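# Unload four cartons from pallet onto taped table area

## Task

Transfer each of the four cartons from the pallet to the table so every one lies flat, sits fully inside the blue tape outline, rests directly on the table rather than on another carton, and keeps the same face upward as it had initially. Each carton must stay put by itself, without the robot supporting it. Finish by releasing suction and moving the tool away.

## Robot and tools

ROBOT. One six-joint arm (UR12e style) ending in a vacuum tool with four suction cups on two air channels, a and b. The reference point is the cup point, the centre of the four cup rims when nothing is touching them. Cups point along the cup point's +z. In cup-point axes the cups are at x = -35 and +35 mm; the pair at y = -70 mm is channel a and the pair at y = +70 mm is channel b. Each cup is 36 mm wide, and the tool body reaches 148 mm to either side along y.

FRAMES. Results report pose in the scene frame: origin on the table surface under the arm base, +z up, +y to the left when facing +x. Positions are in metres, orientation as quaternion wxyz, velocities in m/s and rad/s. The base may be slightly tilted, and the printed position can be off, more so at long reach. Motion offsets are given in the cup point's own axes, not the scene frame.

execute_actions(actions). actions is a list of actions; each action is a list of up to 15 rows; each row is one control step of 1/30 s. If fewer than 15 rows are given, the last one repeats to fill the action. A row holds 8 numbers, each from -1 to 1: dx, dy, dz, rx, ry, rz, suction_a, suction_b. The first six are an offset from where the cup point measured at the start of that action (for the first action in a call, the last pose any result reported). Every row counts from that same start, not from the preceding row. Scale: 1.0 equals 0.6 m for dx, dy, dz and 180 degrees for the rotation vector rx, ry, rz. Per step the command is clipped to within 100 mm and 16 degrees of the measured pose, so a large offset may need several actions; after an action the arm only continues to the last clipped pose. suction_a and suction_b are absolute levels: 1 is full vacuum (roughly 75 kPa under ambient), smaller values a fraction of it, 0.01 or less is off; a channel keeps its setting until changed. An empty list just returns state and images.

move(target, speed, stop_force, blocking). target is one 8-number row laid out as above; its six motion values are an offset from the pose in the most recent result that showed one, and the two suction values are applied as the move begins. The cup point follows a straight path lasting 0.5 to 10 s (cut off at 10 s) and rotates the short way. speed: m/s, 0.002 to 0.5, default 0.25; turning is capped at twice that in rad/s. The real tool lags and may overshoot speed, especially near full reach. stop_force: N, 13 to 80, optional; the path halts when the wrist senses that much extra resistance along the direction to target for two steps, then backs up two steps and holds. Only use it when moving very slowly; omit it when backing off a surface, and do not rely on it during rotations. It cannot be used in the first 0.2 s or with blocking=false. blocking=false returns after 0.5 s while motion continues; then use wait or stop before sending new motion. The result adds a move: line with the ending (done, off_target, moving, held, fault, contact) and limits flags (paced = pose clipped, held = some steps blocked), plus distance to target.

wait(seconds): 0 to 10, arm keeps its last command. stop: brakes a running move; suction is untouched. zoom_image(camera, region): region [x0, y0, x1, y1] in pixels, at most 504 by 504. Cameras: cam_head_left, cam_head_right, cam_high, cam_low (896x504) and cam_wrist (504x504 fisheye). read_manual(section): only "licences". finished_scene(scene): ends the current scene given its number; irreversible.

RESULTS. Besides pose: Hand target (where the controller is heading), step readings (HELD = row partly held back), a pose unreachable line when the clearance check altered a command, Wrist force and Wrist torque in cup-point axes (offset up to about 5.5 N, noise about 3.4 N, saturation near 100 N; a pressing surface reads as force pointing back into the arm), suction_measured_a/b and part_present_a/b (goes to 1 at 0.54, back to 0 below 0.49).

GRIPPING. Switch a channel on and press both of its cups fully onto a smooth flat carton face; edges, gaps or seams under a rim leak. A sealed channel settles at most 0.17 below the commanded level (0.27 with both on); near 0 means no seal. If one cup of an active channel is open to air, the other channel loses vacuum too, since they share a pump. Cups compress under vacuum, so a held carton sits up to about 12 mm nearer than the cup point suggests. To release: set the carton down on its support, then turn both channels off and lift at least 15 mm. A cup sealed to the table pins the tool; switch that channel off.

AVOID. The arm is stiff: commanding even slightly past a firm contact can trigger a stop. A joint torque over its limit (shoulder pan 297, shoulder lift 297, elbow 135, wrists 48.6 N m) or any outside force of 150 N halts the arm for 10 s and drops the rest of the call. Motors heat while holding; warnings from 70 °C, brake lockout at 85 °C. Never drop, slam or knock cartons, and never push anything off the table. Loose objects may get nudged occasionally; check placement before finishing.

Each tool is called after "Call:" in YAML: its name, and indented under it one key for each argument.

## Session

Call:
execute_actions:
  actions: []

Scene clock: 0.00 s.
end_effector_position=(+0.6284, +0.0145, +0.4846) suction_measured_a=0.01 part_present_a=0 suction_measured_b=0.01 part_present_b=0 end_effector_quat_wxyz=(+0.000, +0.699, +0.715, +0.001) end_effector_velocity=(-0.000, +0.001, -0.001) end_effector_angular_velocity=(+0.000, +0.001, +0.001)
Joint positions: [-0.28  -1.703  1.857 -1.726 -1.571 -1.851]
Joint velocities: [ 0.001 -0.     0.001 -0.     0.     0.   ]
Motor temperatures (°C, as the motors report them): [23 19 21 31 29 28]
Wrist force (N, on the end effector, along its own x y z axes, offset not removed): no reading
Wrist torque (N m, same axes, about the end effector's origin, offset not removed): no reading
Hand target: +0.628, +0.014, +0.485; +0.000, +0.699, +0.715, +0.001

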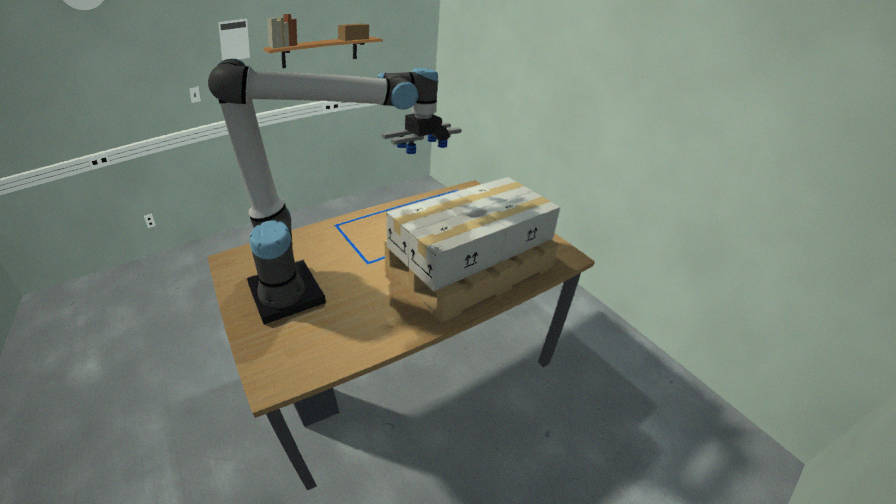

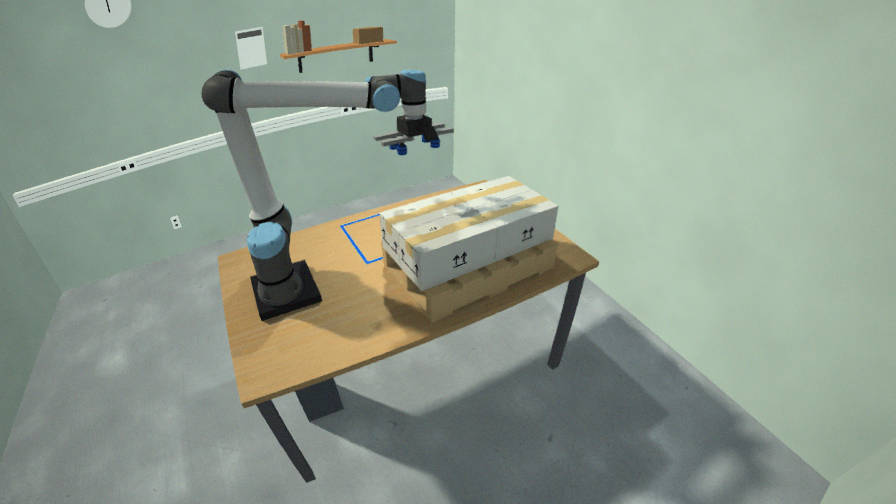

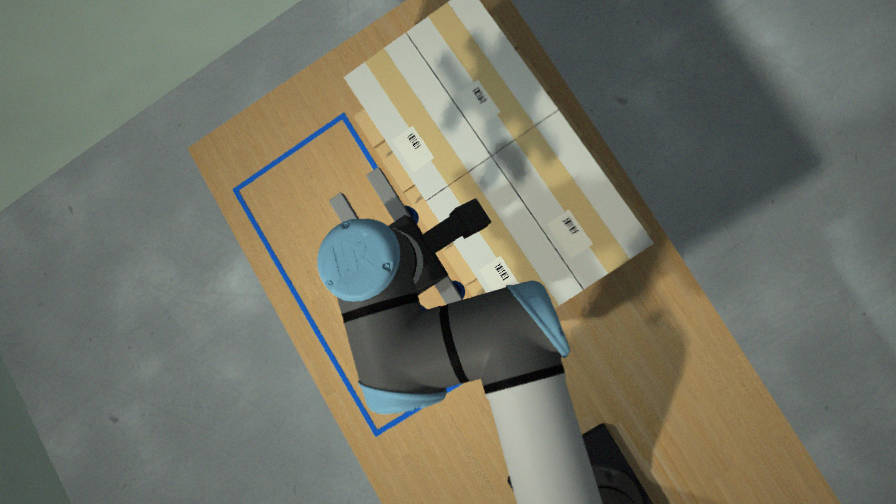

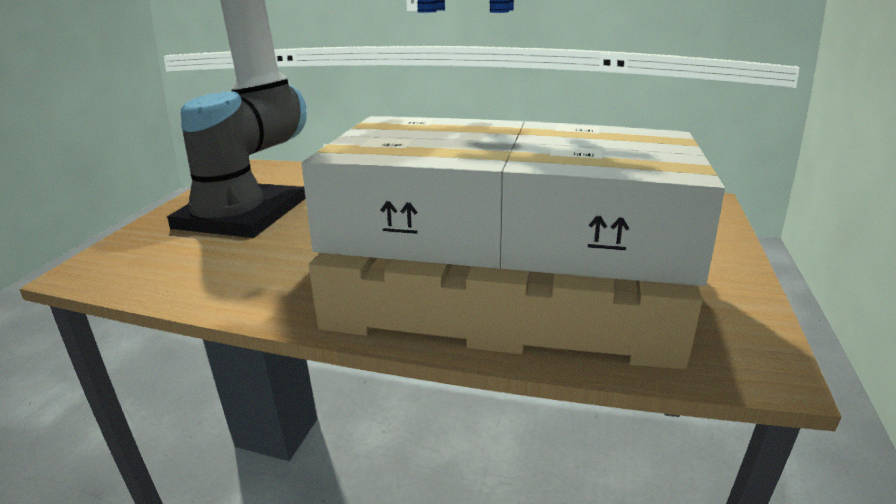

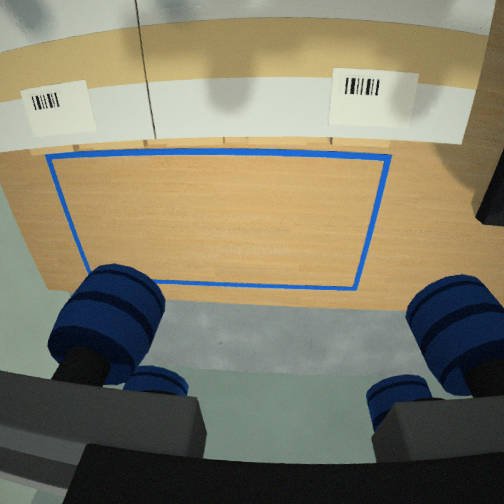

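Call:
move:
  target: [-0.236,0.473,0.28,0,0,0.007,0,0]
  speed: 0.5

Scene clock: 10.90 s.
end_effector_position=(+0.9152, -0.1203, +0.3170) suction_measured_a=0.01 part_present_a=0 suction_measured_b=0.01 part_present_b=0 end_effector_quat_wxyz=(+0.000, +0.707, +0.708, +0.001) end_effector_velocity=(+0.002, -0.001, -0.002) end_effector_angular_velocity=(+0.001, +0.001, -0.000)
Joint positions: [-0.344 -1.145  1.513 -1.94  -1.571 -1.892]
Joint velocities: [-0.     0.005 -0.004  0.001  0.001  0.   ]
Motor temperatures (°C, as the motors report them): [23 19 21 31 29 28]
Wrist force (N, on the end effector, along its own x y z axes, offset not removed): [0.1 -0.5 1.8]
Wrist torque (N m, same axes, about the end effector's origin, offset not removed): [-0.09 -0.09 0.07]
Hand target: +0.915, -0.120, +0.317; +0.000, +0.707, +0.708, +0.001
Off the commanded pose: 0.000 m, 0 deg.
move: done; limits=paced

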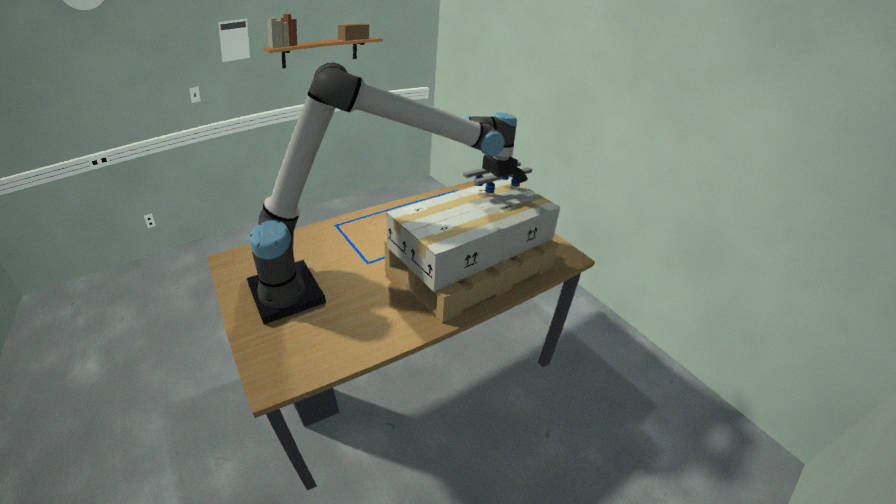

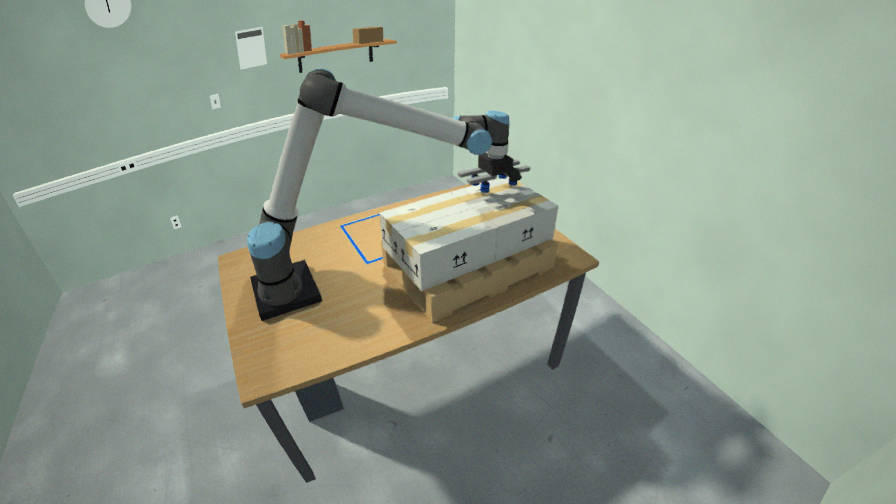

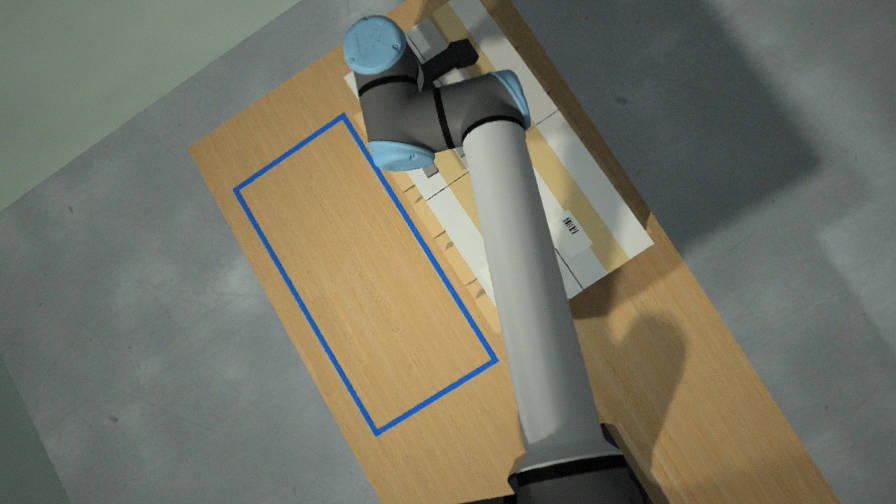

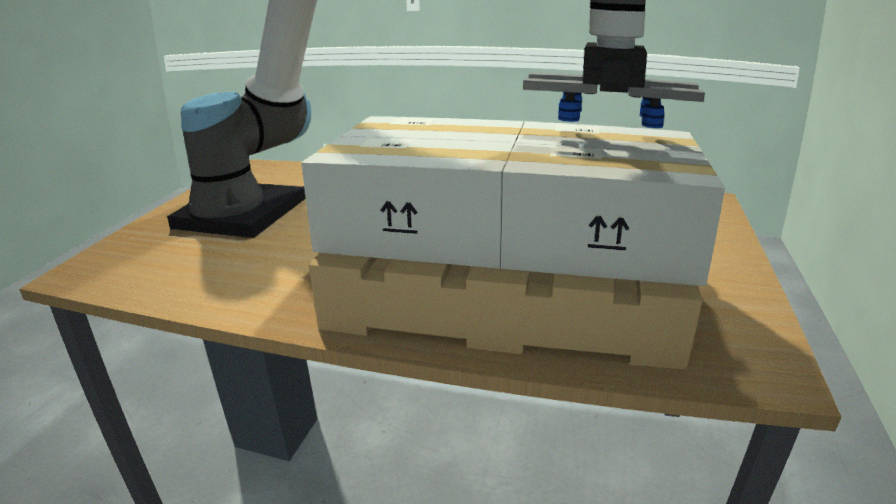

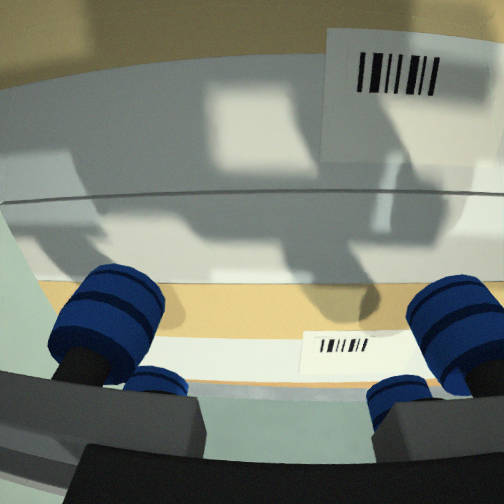

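Call:
move:
  target: [0,-0.022,0.045,0,0,-0.003,0,0]
  speed: 0.2

Call:
execute_actions:
  actions:
    - [[0,0,0.005,0,0,0,0,0],[0,0,0.01,0,0,0,0,0],[0,0,0.015,0,0,0,0,0],[0,0,0.019,0,0,0,0,0],[0,0,0.023,0,0,0,0,0],[0,0,0.027,0,0,0,0,0],[0,0,0.03,0,0,0,0,0],[0,0,0.033,0,0,0,0,0],[0,0,0.035,0,0,0,1,1],[0,0,0.037,0,0,0,1,1]]

Call:
wait:
  seconds: 2

Scene clock: 32.83 s.
end_effector_position=(+0.9022, -0.1203, +0.2903) suction_measured_a=0.01 part_present_a=0 suction_measured_b=0.01 part_present_b=0 end_effector_quat_wxyz=(+0.000, +0.703, +0.711, +0.001) end_effector_velocity=(-0.001, +0.001, -0.002) end_effector_angular_velocity=(+0.000, -0.001, +0.002)
Joint positions: [-0.348 -1.148  1.568 -1.992 -1.571 -1.906]
Joint velocities: [ 0.001 -0.001  0.005 -0.005  0.001 -0.001]
Motor temperatures (°C, as the motors report them): [23 19 21 31 29 28]
Wrist force (N, on the end effector, along its own x y z axes, offset not removed): [-0.2 -3.2 -2.1]
Wrist torque (N m, same axes, about the end effector's origin, offset not removed): [-0.51 -0.04 0.04]
Hand target: +0.902, -0.120, +0.290; +0.000, +0.703, +0.711, +0.001
Off the commanded pose: 0.000 m, 0 deg.
move: done

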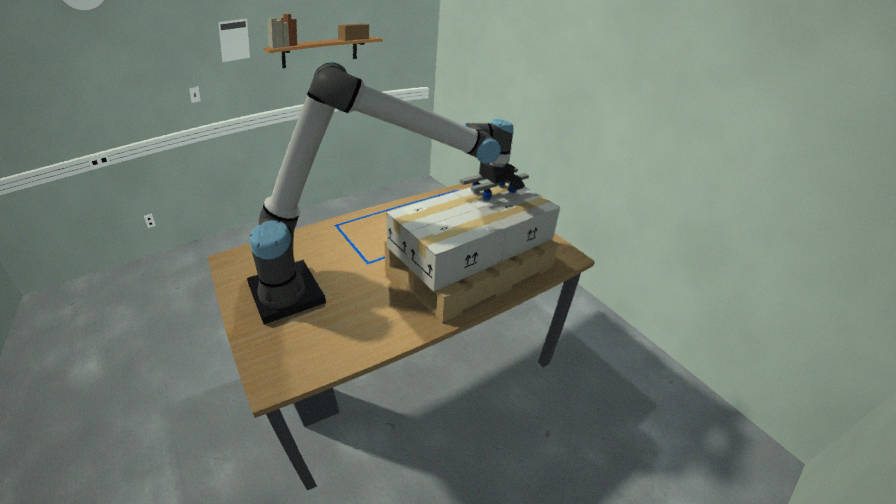

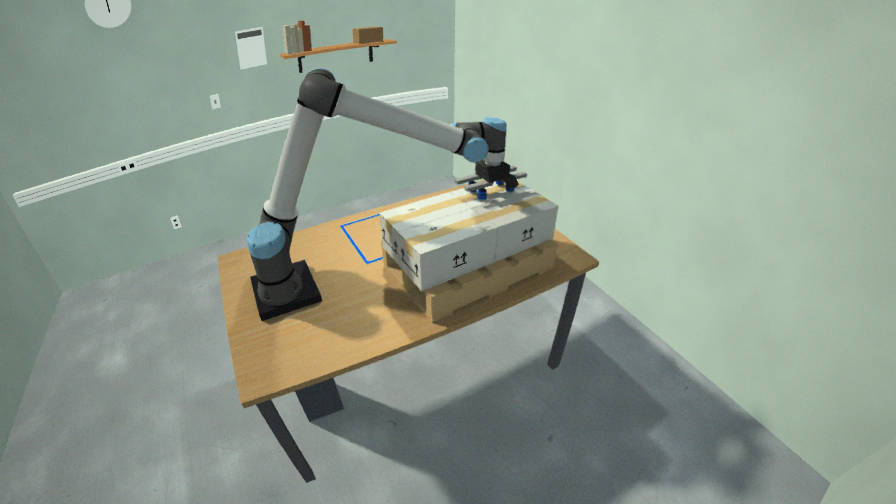

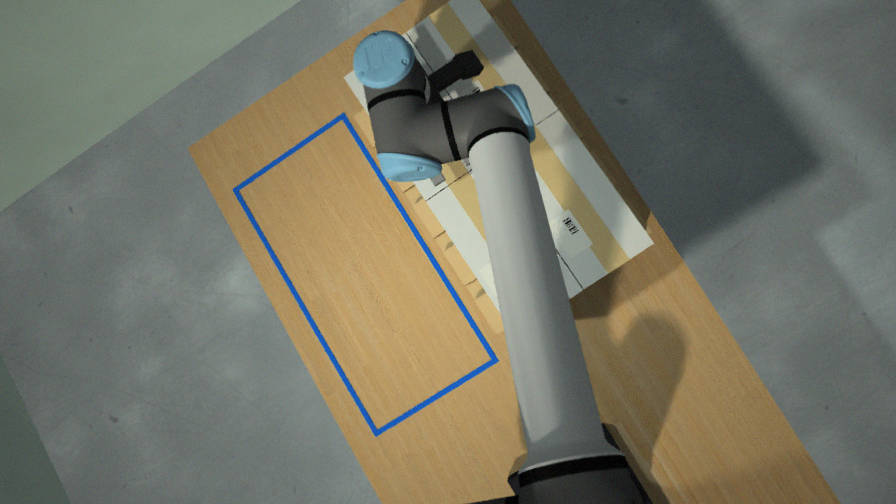

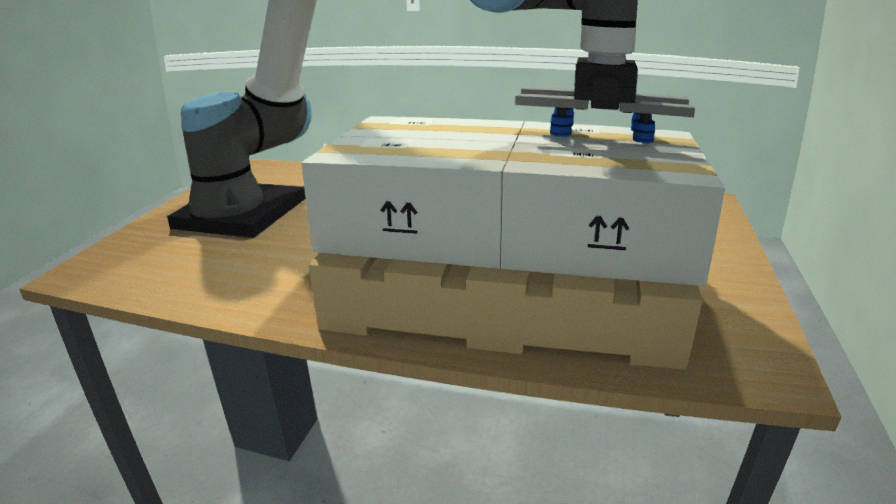

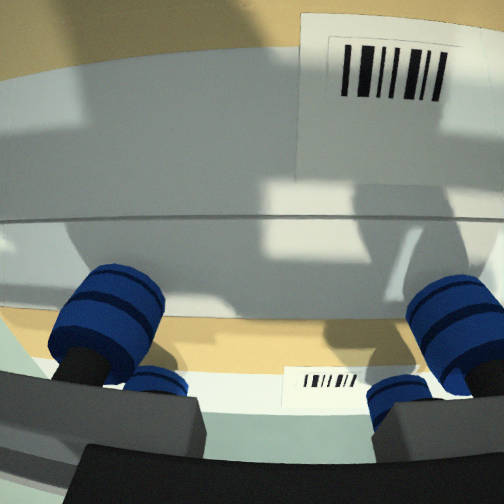

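Scene clock: 33.33 s.
end_effector_position=(+0.9021, -0.1203, +0.2704) suction_measured_a=0.19 part_present_a=0 suction_measured_b=0.19 part_present_b=0 end_effector_quat_wxyz=(+0.000, +0.703, +0.711, +0.001) end_effector_velocity=(-0.001, +0.002, -0.020) end_effector_angular_velocity=(+0.002, +0.003, +0.002)
Joint positions: [-0.348 -1.134  1.586 -2.024 -1.571 -1.906]
Joint velocities: [ 0.002  0.014  0.017 -0.028  0.001  0.   ]
Motor temperatures (°C, as the motors report them): [23 19 21 31 29 28]
Wrist force (N, on the end effector, along its own x y z axes, offset not removed): [1.0 -2.1 -18.4]
Wrist torque (N m, same axes, about the end effector's origin, offset not removed): [-0.14 -0.12 0.19]
Hand target: +0.902, -0.120, +0.268; +0.000, +0.703, +0.711, +0.001
Off the commanded pose: 0.002 m, 0 deg.
Step readings (end_effector_position):
0: (+0.9022, -0.1203, +0.2903)
1: (+0.9021, -0.1203, +0.2902)
2: (+0.9021, -0.1203, +0.2899)
4: (+0.9021, -0.1203, +0.2877)
8: (+0.9021, -0.1203, +0.2801)
15: end_effector_position above

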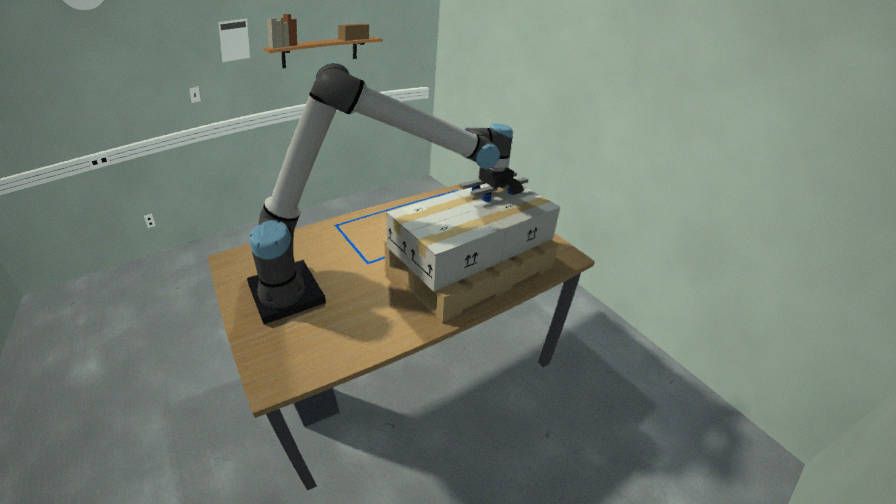

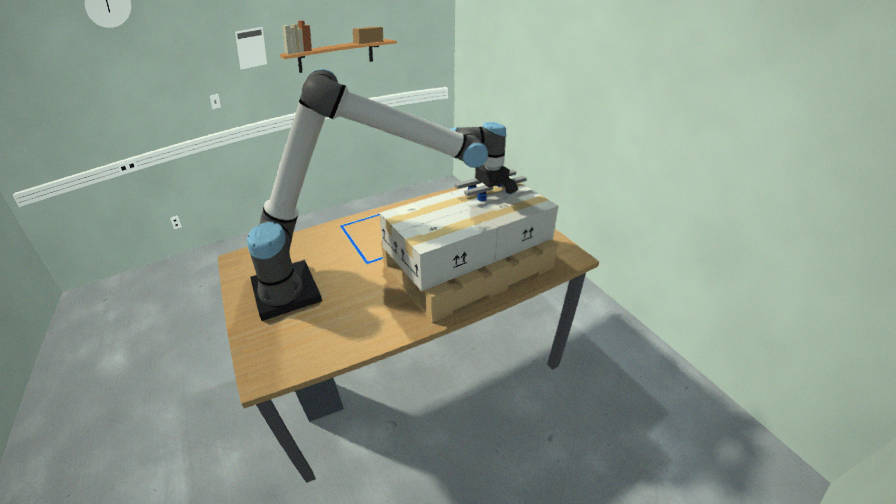

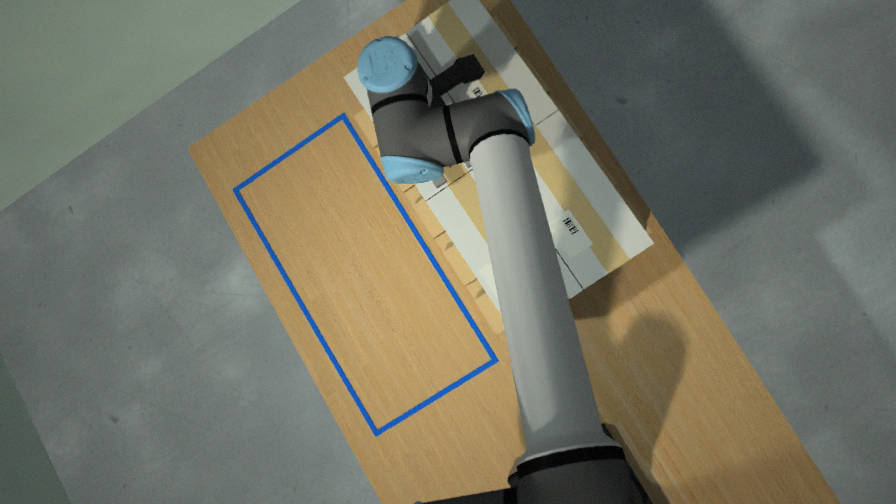

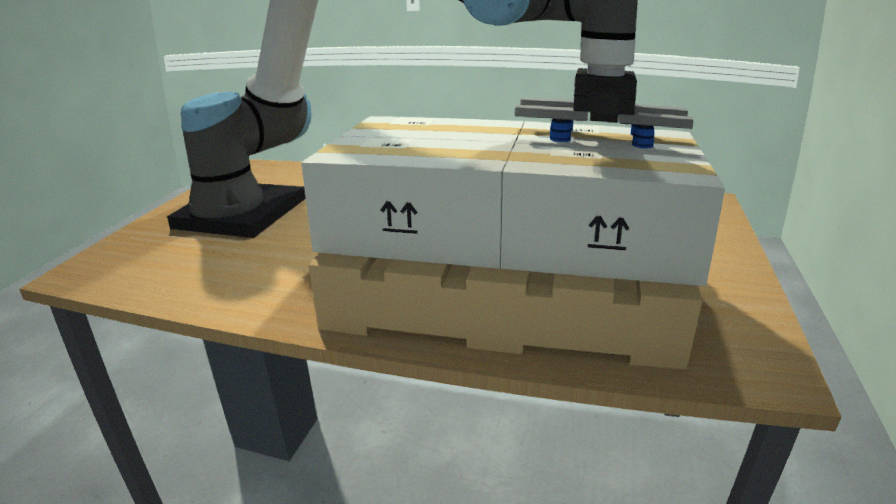

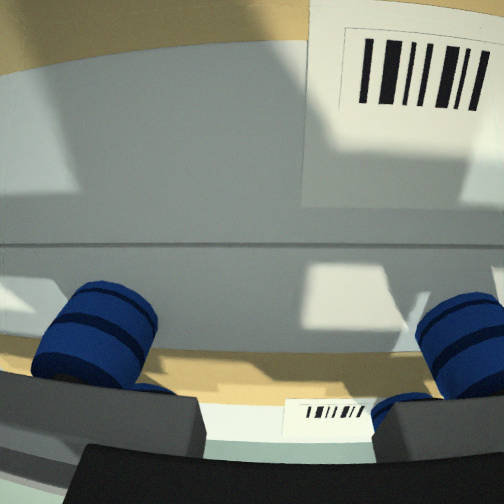

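Scene clock: 35.33 s.
end_effector_position=(+0.9022, -0.1203, +0.2681) suction_measured_a=0.76 part_present_a=1 suction_measured_b=0.76 part_present_b=1 end_effector_quat_wxyz=(+0.000, +0.703, +0.711, +0.001) end_effector_velocity=(-0.000, -0.001, +0.000) end_effector_angular_velocity=(-0.000, -0.001, -0.001)
Joint positions: [-0.348 -1.132  1.588 -2.028 -1.571 -1.906]
Joint velocities: [-0.001 -0.001  0.    -0.    -0.     0.   ]
Motor temperatures (°C, as the motors report them): [23 19 21 31 29 28]
Wrist force (N, on the end effector, along its own x y z axes, offset not removed): [6.4 -30.5 -41.8]
Wrist torque (N m, same axes, about the end effector's origin, offset not removed): [-3.45 -1.00 -0.12]
Hand target: +0.902, -0.120, +0.268; +0.000, +0.703, +0.711, +0.001
Off the commanded pose: 0.000 m, 0 deg.
wait: 2.00 s; at rest by 0.20 s

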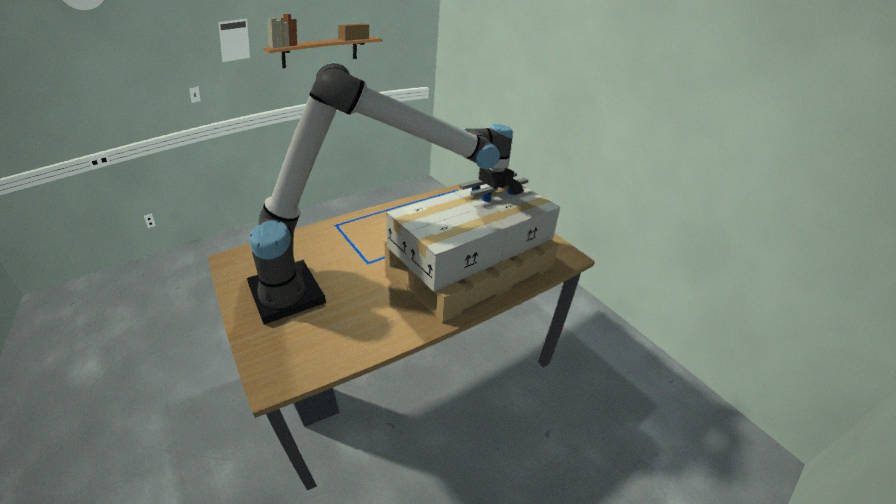

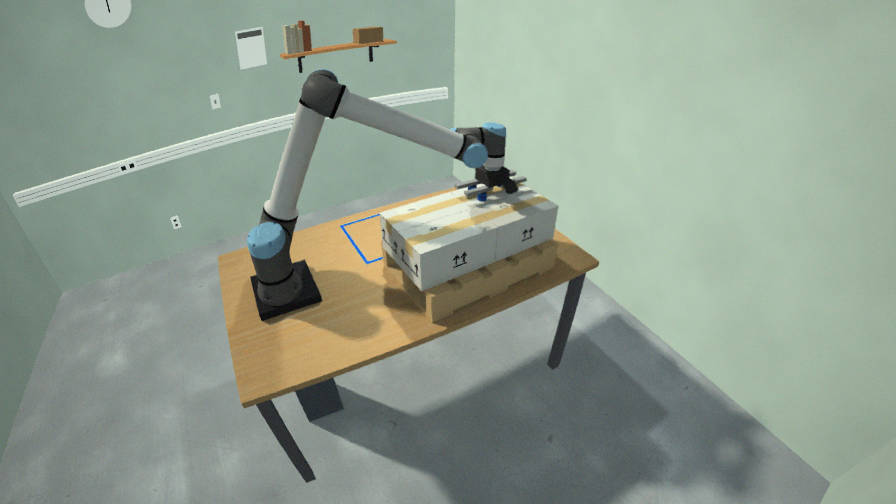

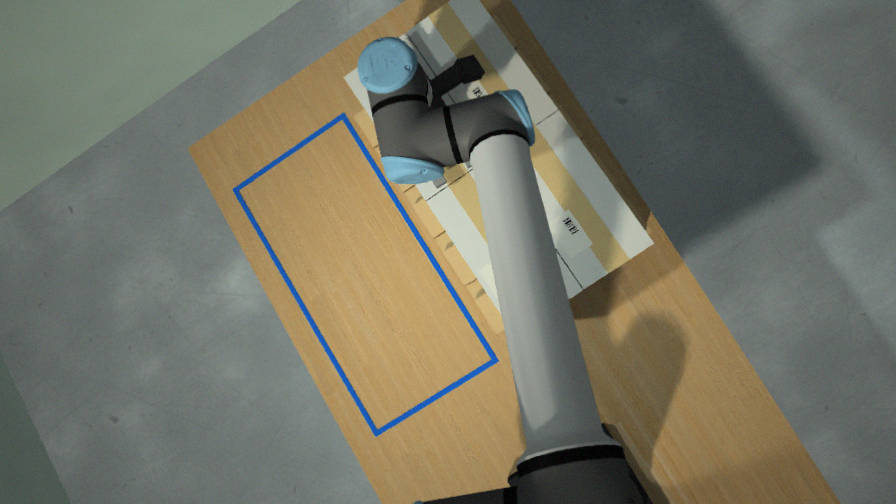

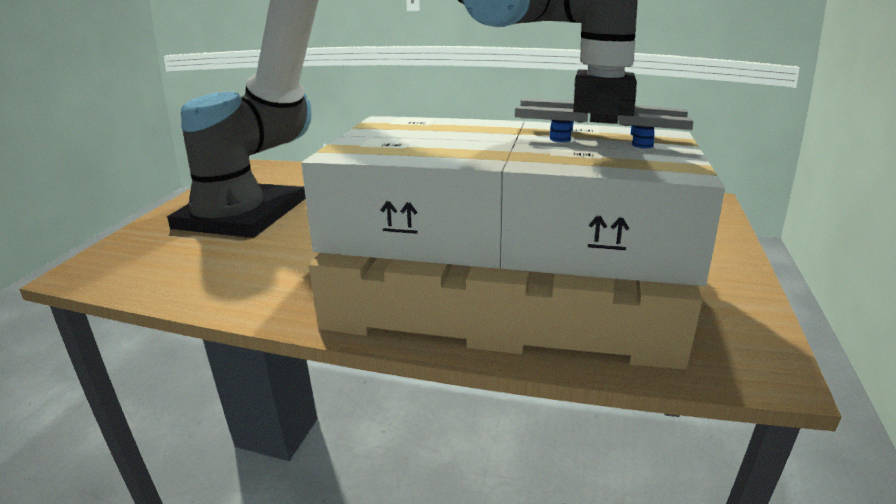

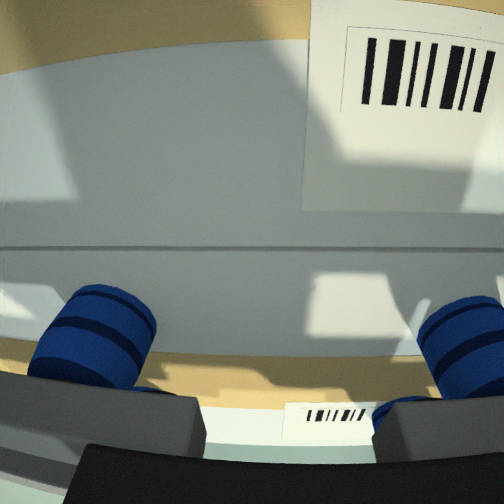

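Call:
move:
  target: [0.01,0.01,-0.04,0,0,0,1,1]
  speed: 0.12

Call:
move:
  target: [0.33,0.08,-0.01,0,0,0,1,1]
  speed: 0.4

Scene clock: 46.33 s.
end_effector_position=(+0.9080, -0.1143, +0.2918) suction_measured_a=0.76 part_present_a=1 suction_measured_b=0.76 part_present_b=1 end_effector_quat_wxyz=(+0.000, +0.703, +0.711, +0.001) end_effector_velocity=(+0.001, +0.000, +0.002) end_effector_angular_velocity=(-0.000, +0.000, -0.000)
Joint positions: [-0.34  -1.141  1.556 -1.986 -1.571 -1.898]
Joint velocities: [ 0.001 -0.001 -0.003  0.004 -0.     0.001]
Motor temperatures (°C, as the motors report them): [23 19 21 31 29 28]
Wrist force (N, on the end effector, along its own x y z axes, offset not removed): [0.8 -1.4 18.6]
Wrist torque (N m, same axes, about the end effector's origin, offset not removed): [-0.56 -0.41 0.08]
Hand target: +0.908, -0.114, +0.292; +0.000, +0.703, +0.711, +0.001
Off the commanded pose: 0.000 m, 0 deg.
move: done

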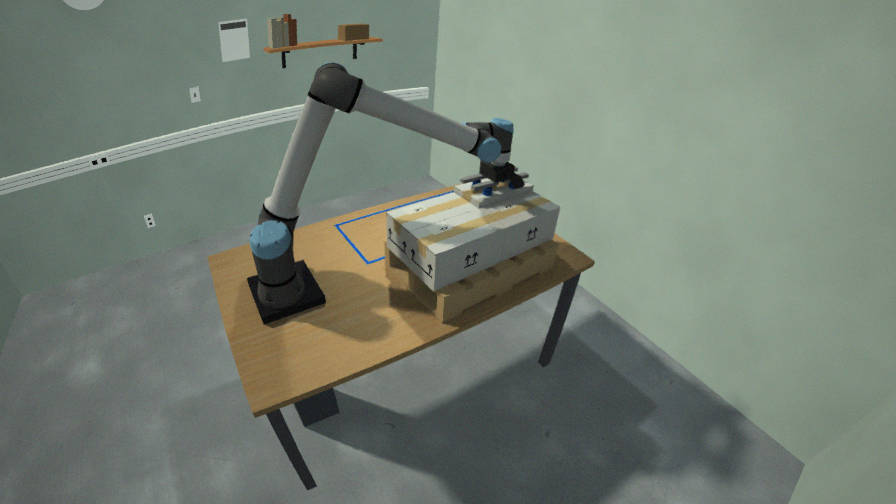

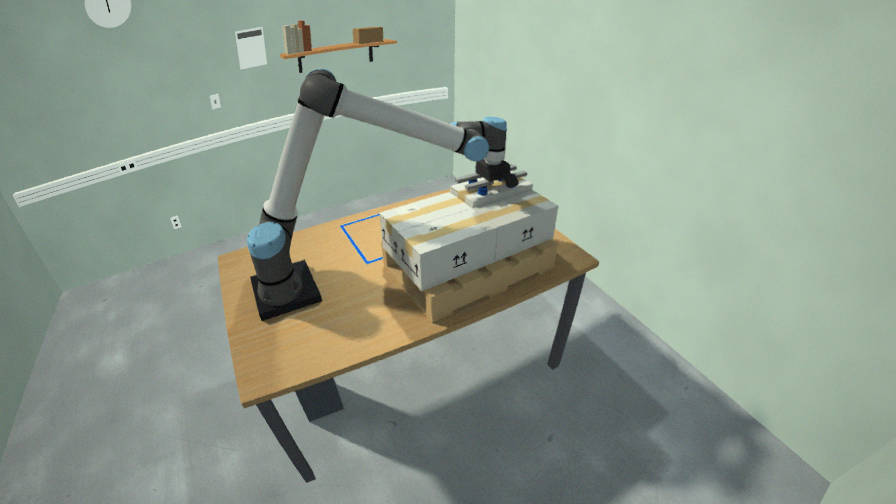

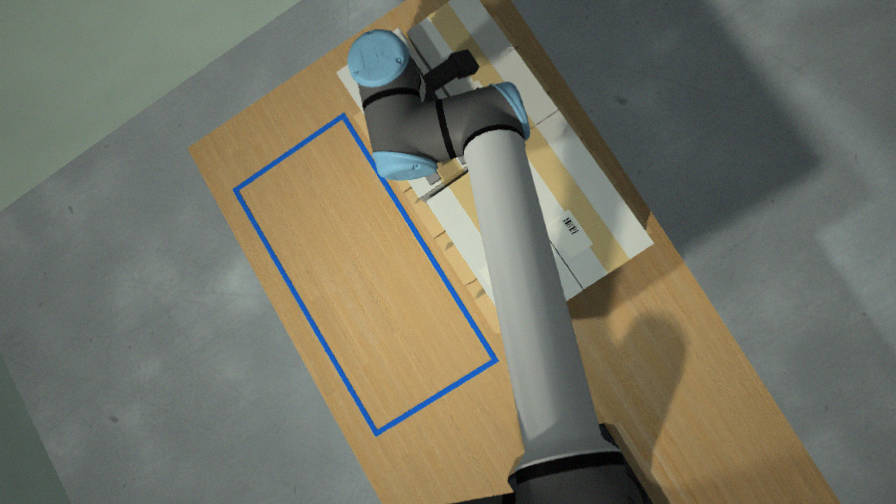

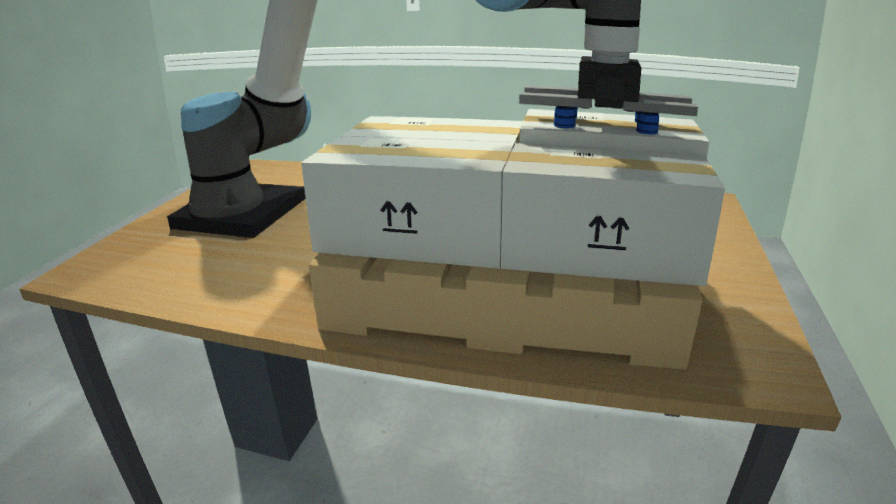

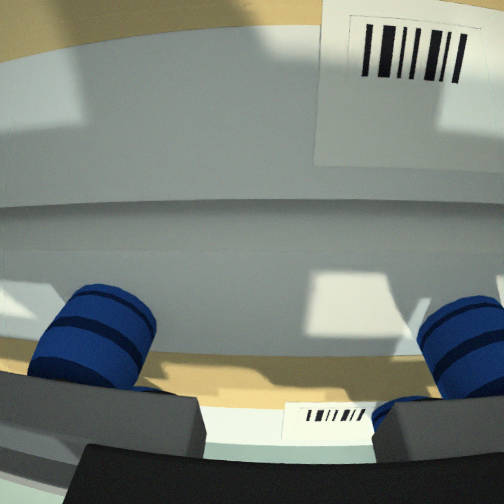

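Scene clock: 47.63 s.
end_effector_position=(+0.9538, +0.0837, +0.2980) suction_measured_a=0.76 part_present_a=1 suction_measured_b=0.76 part_present_b=1 end_effector_quat_wxyz=(+0.000, +0.703, +0.711, +0.001) end_effector_velocity=(+0.001, +0.002, +0.000) end_effector_angular_velocity=(-0.000, -0.000, -0.001)
Joint positions: [-0.118 -1.08   1.451 -1.943 -1.571 -1.677]
Joint velocities: [ 0.002  0.001 -0.003  0.001 -0.     0.003]
Motor temperatures (°C, as the motors report them): [23 19 21 31 29 28]
Wrist force (N, on the end effector, along its own x y z axes, offset not removed): [2.7 -1.4 20.1]
Wrist torque (N m, same axes, about the end effector's origin, offset not removed): [-0.44 -0.69 0.03]
Hand target: +0.954, +0.084, +0.298; +0.000, +0.703, +0.711, +0.001
Off the commanded pose: 0.000 m, 0 deg.
move: done

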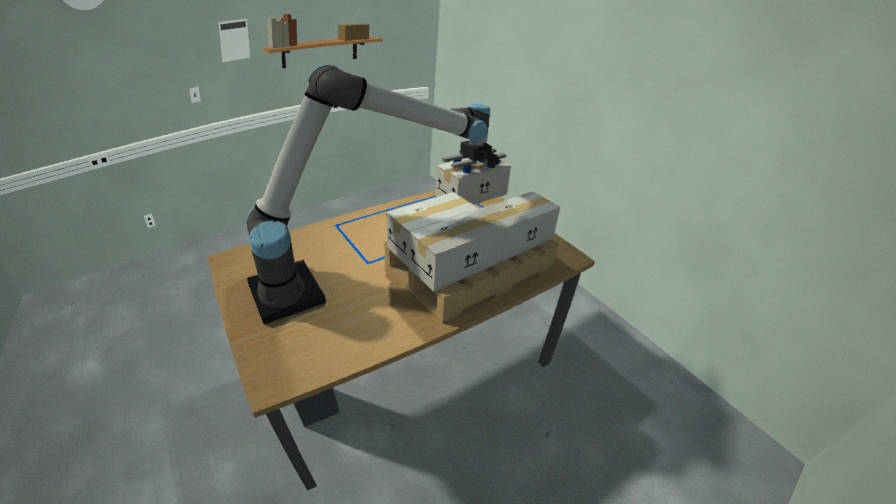

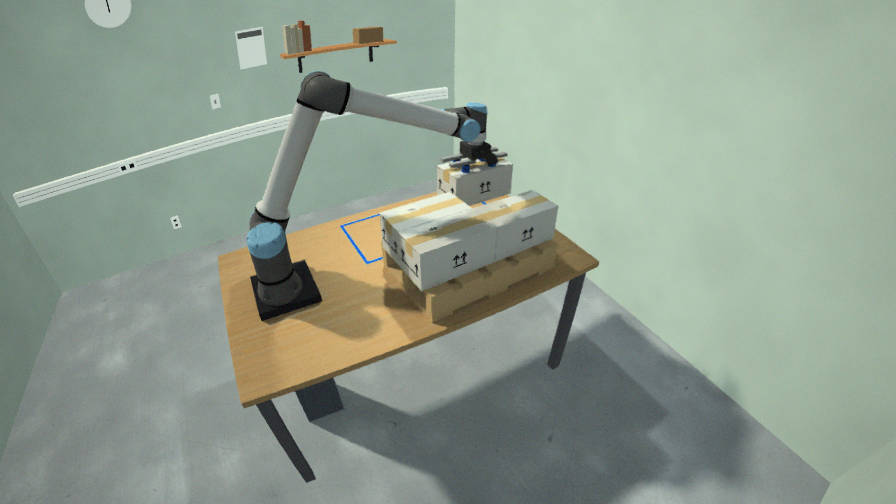

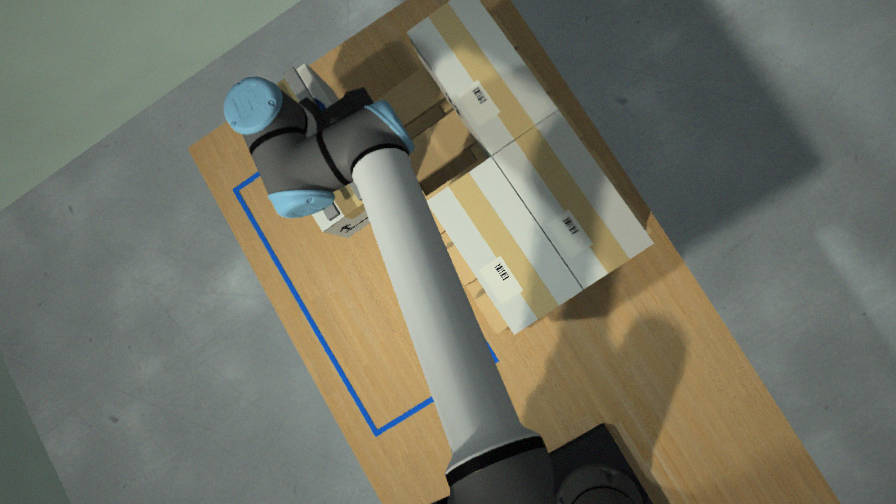

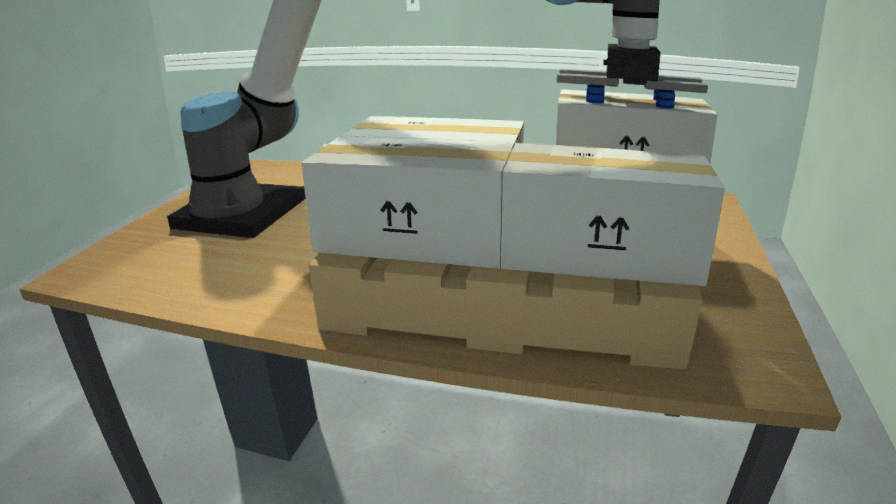

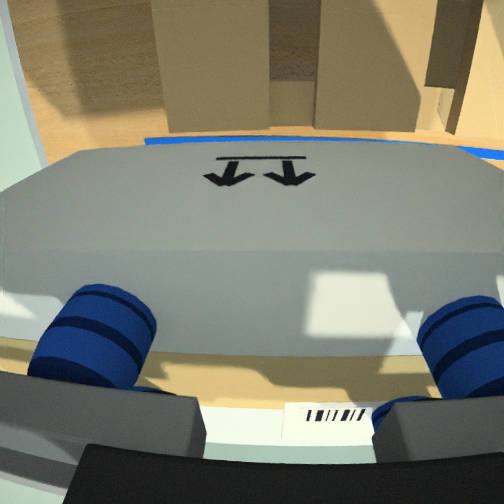

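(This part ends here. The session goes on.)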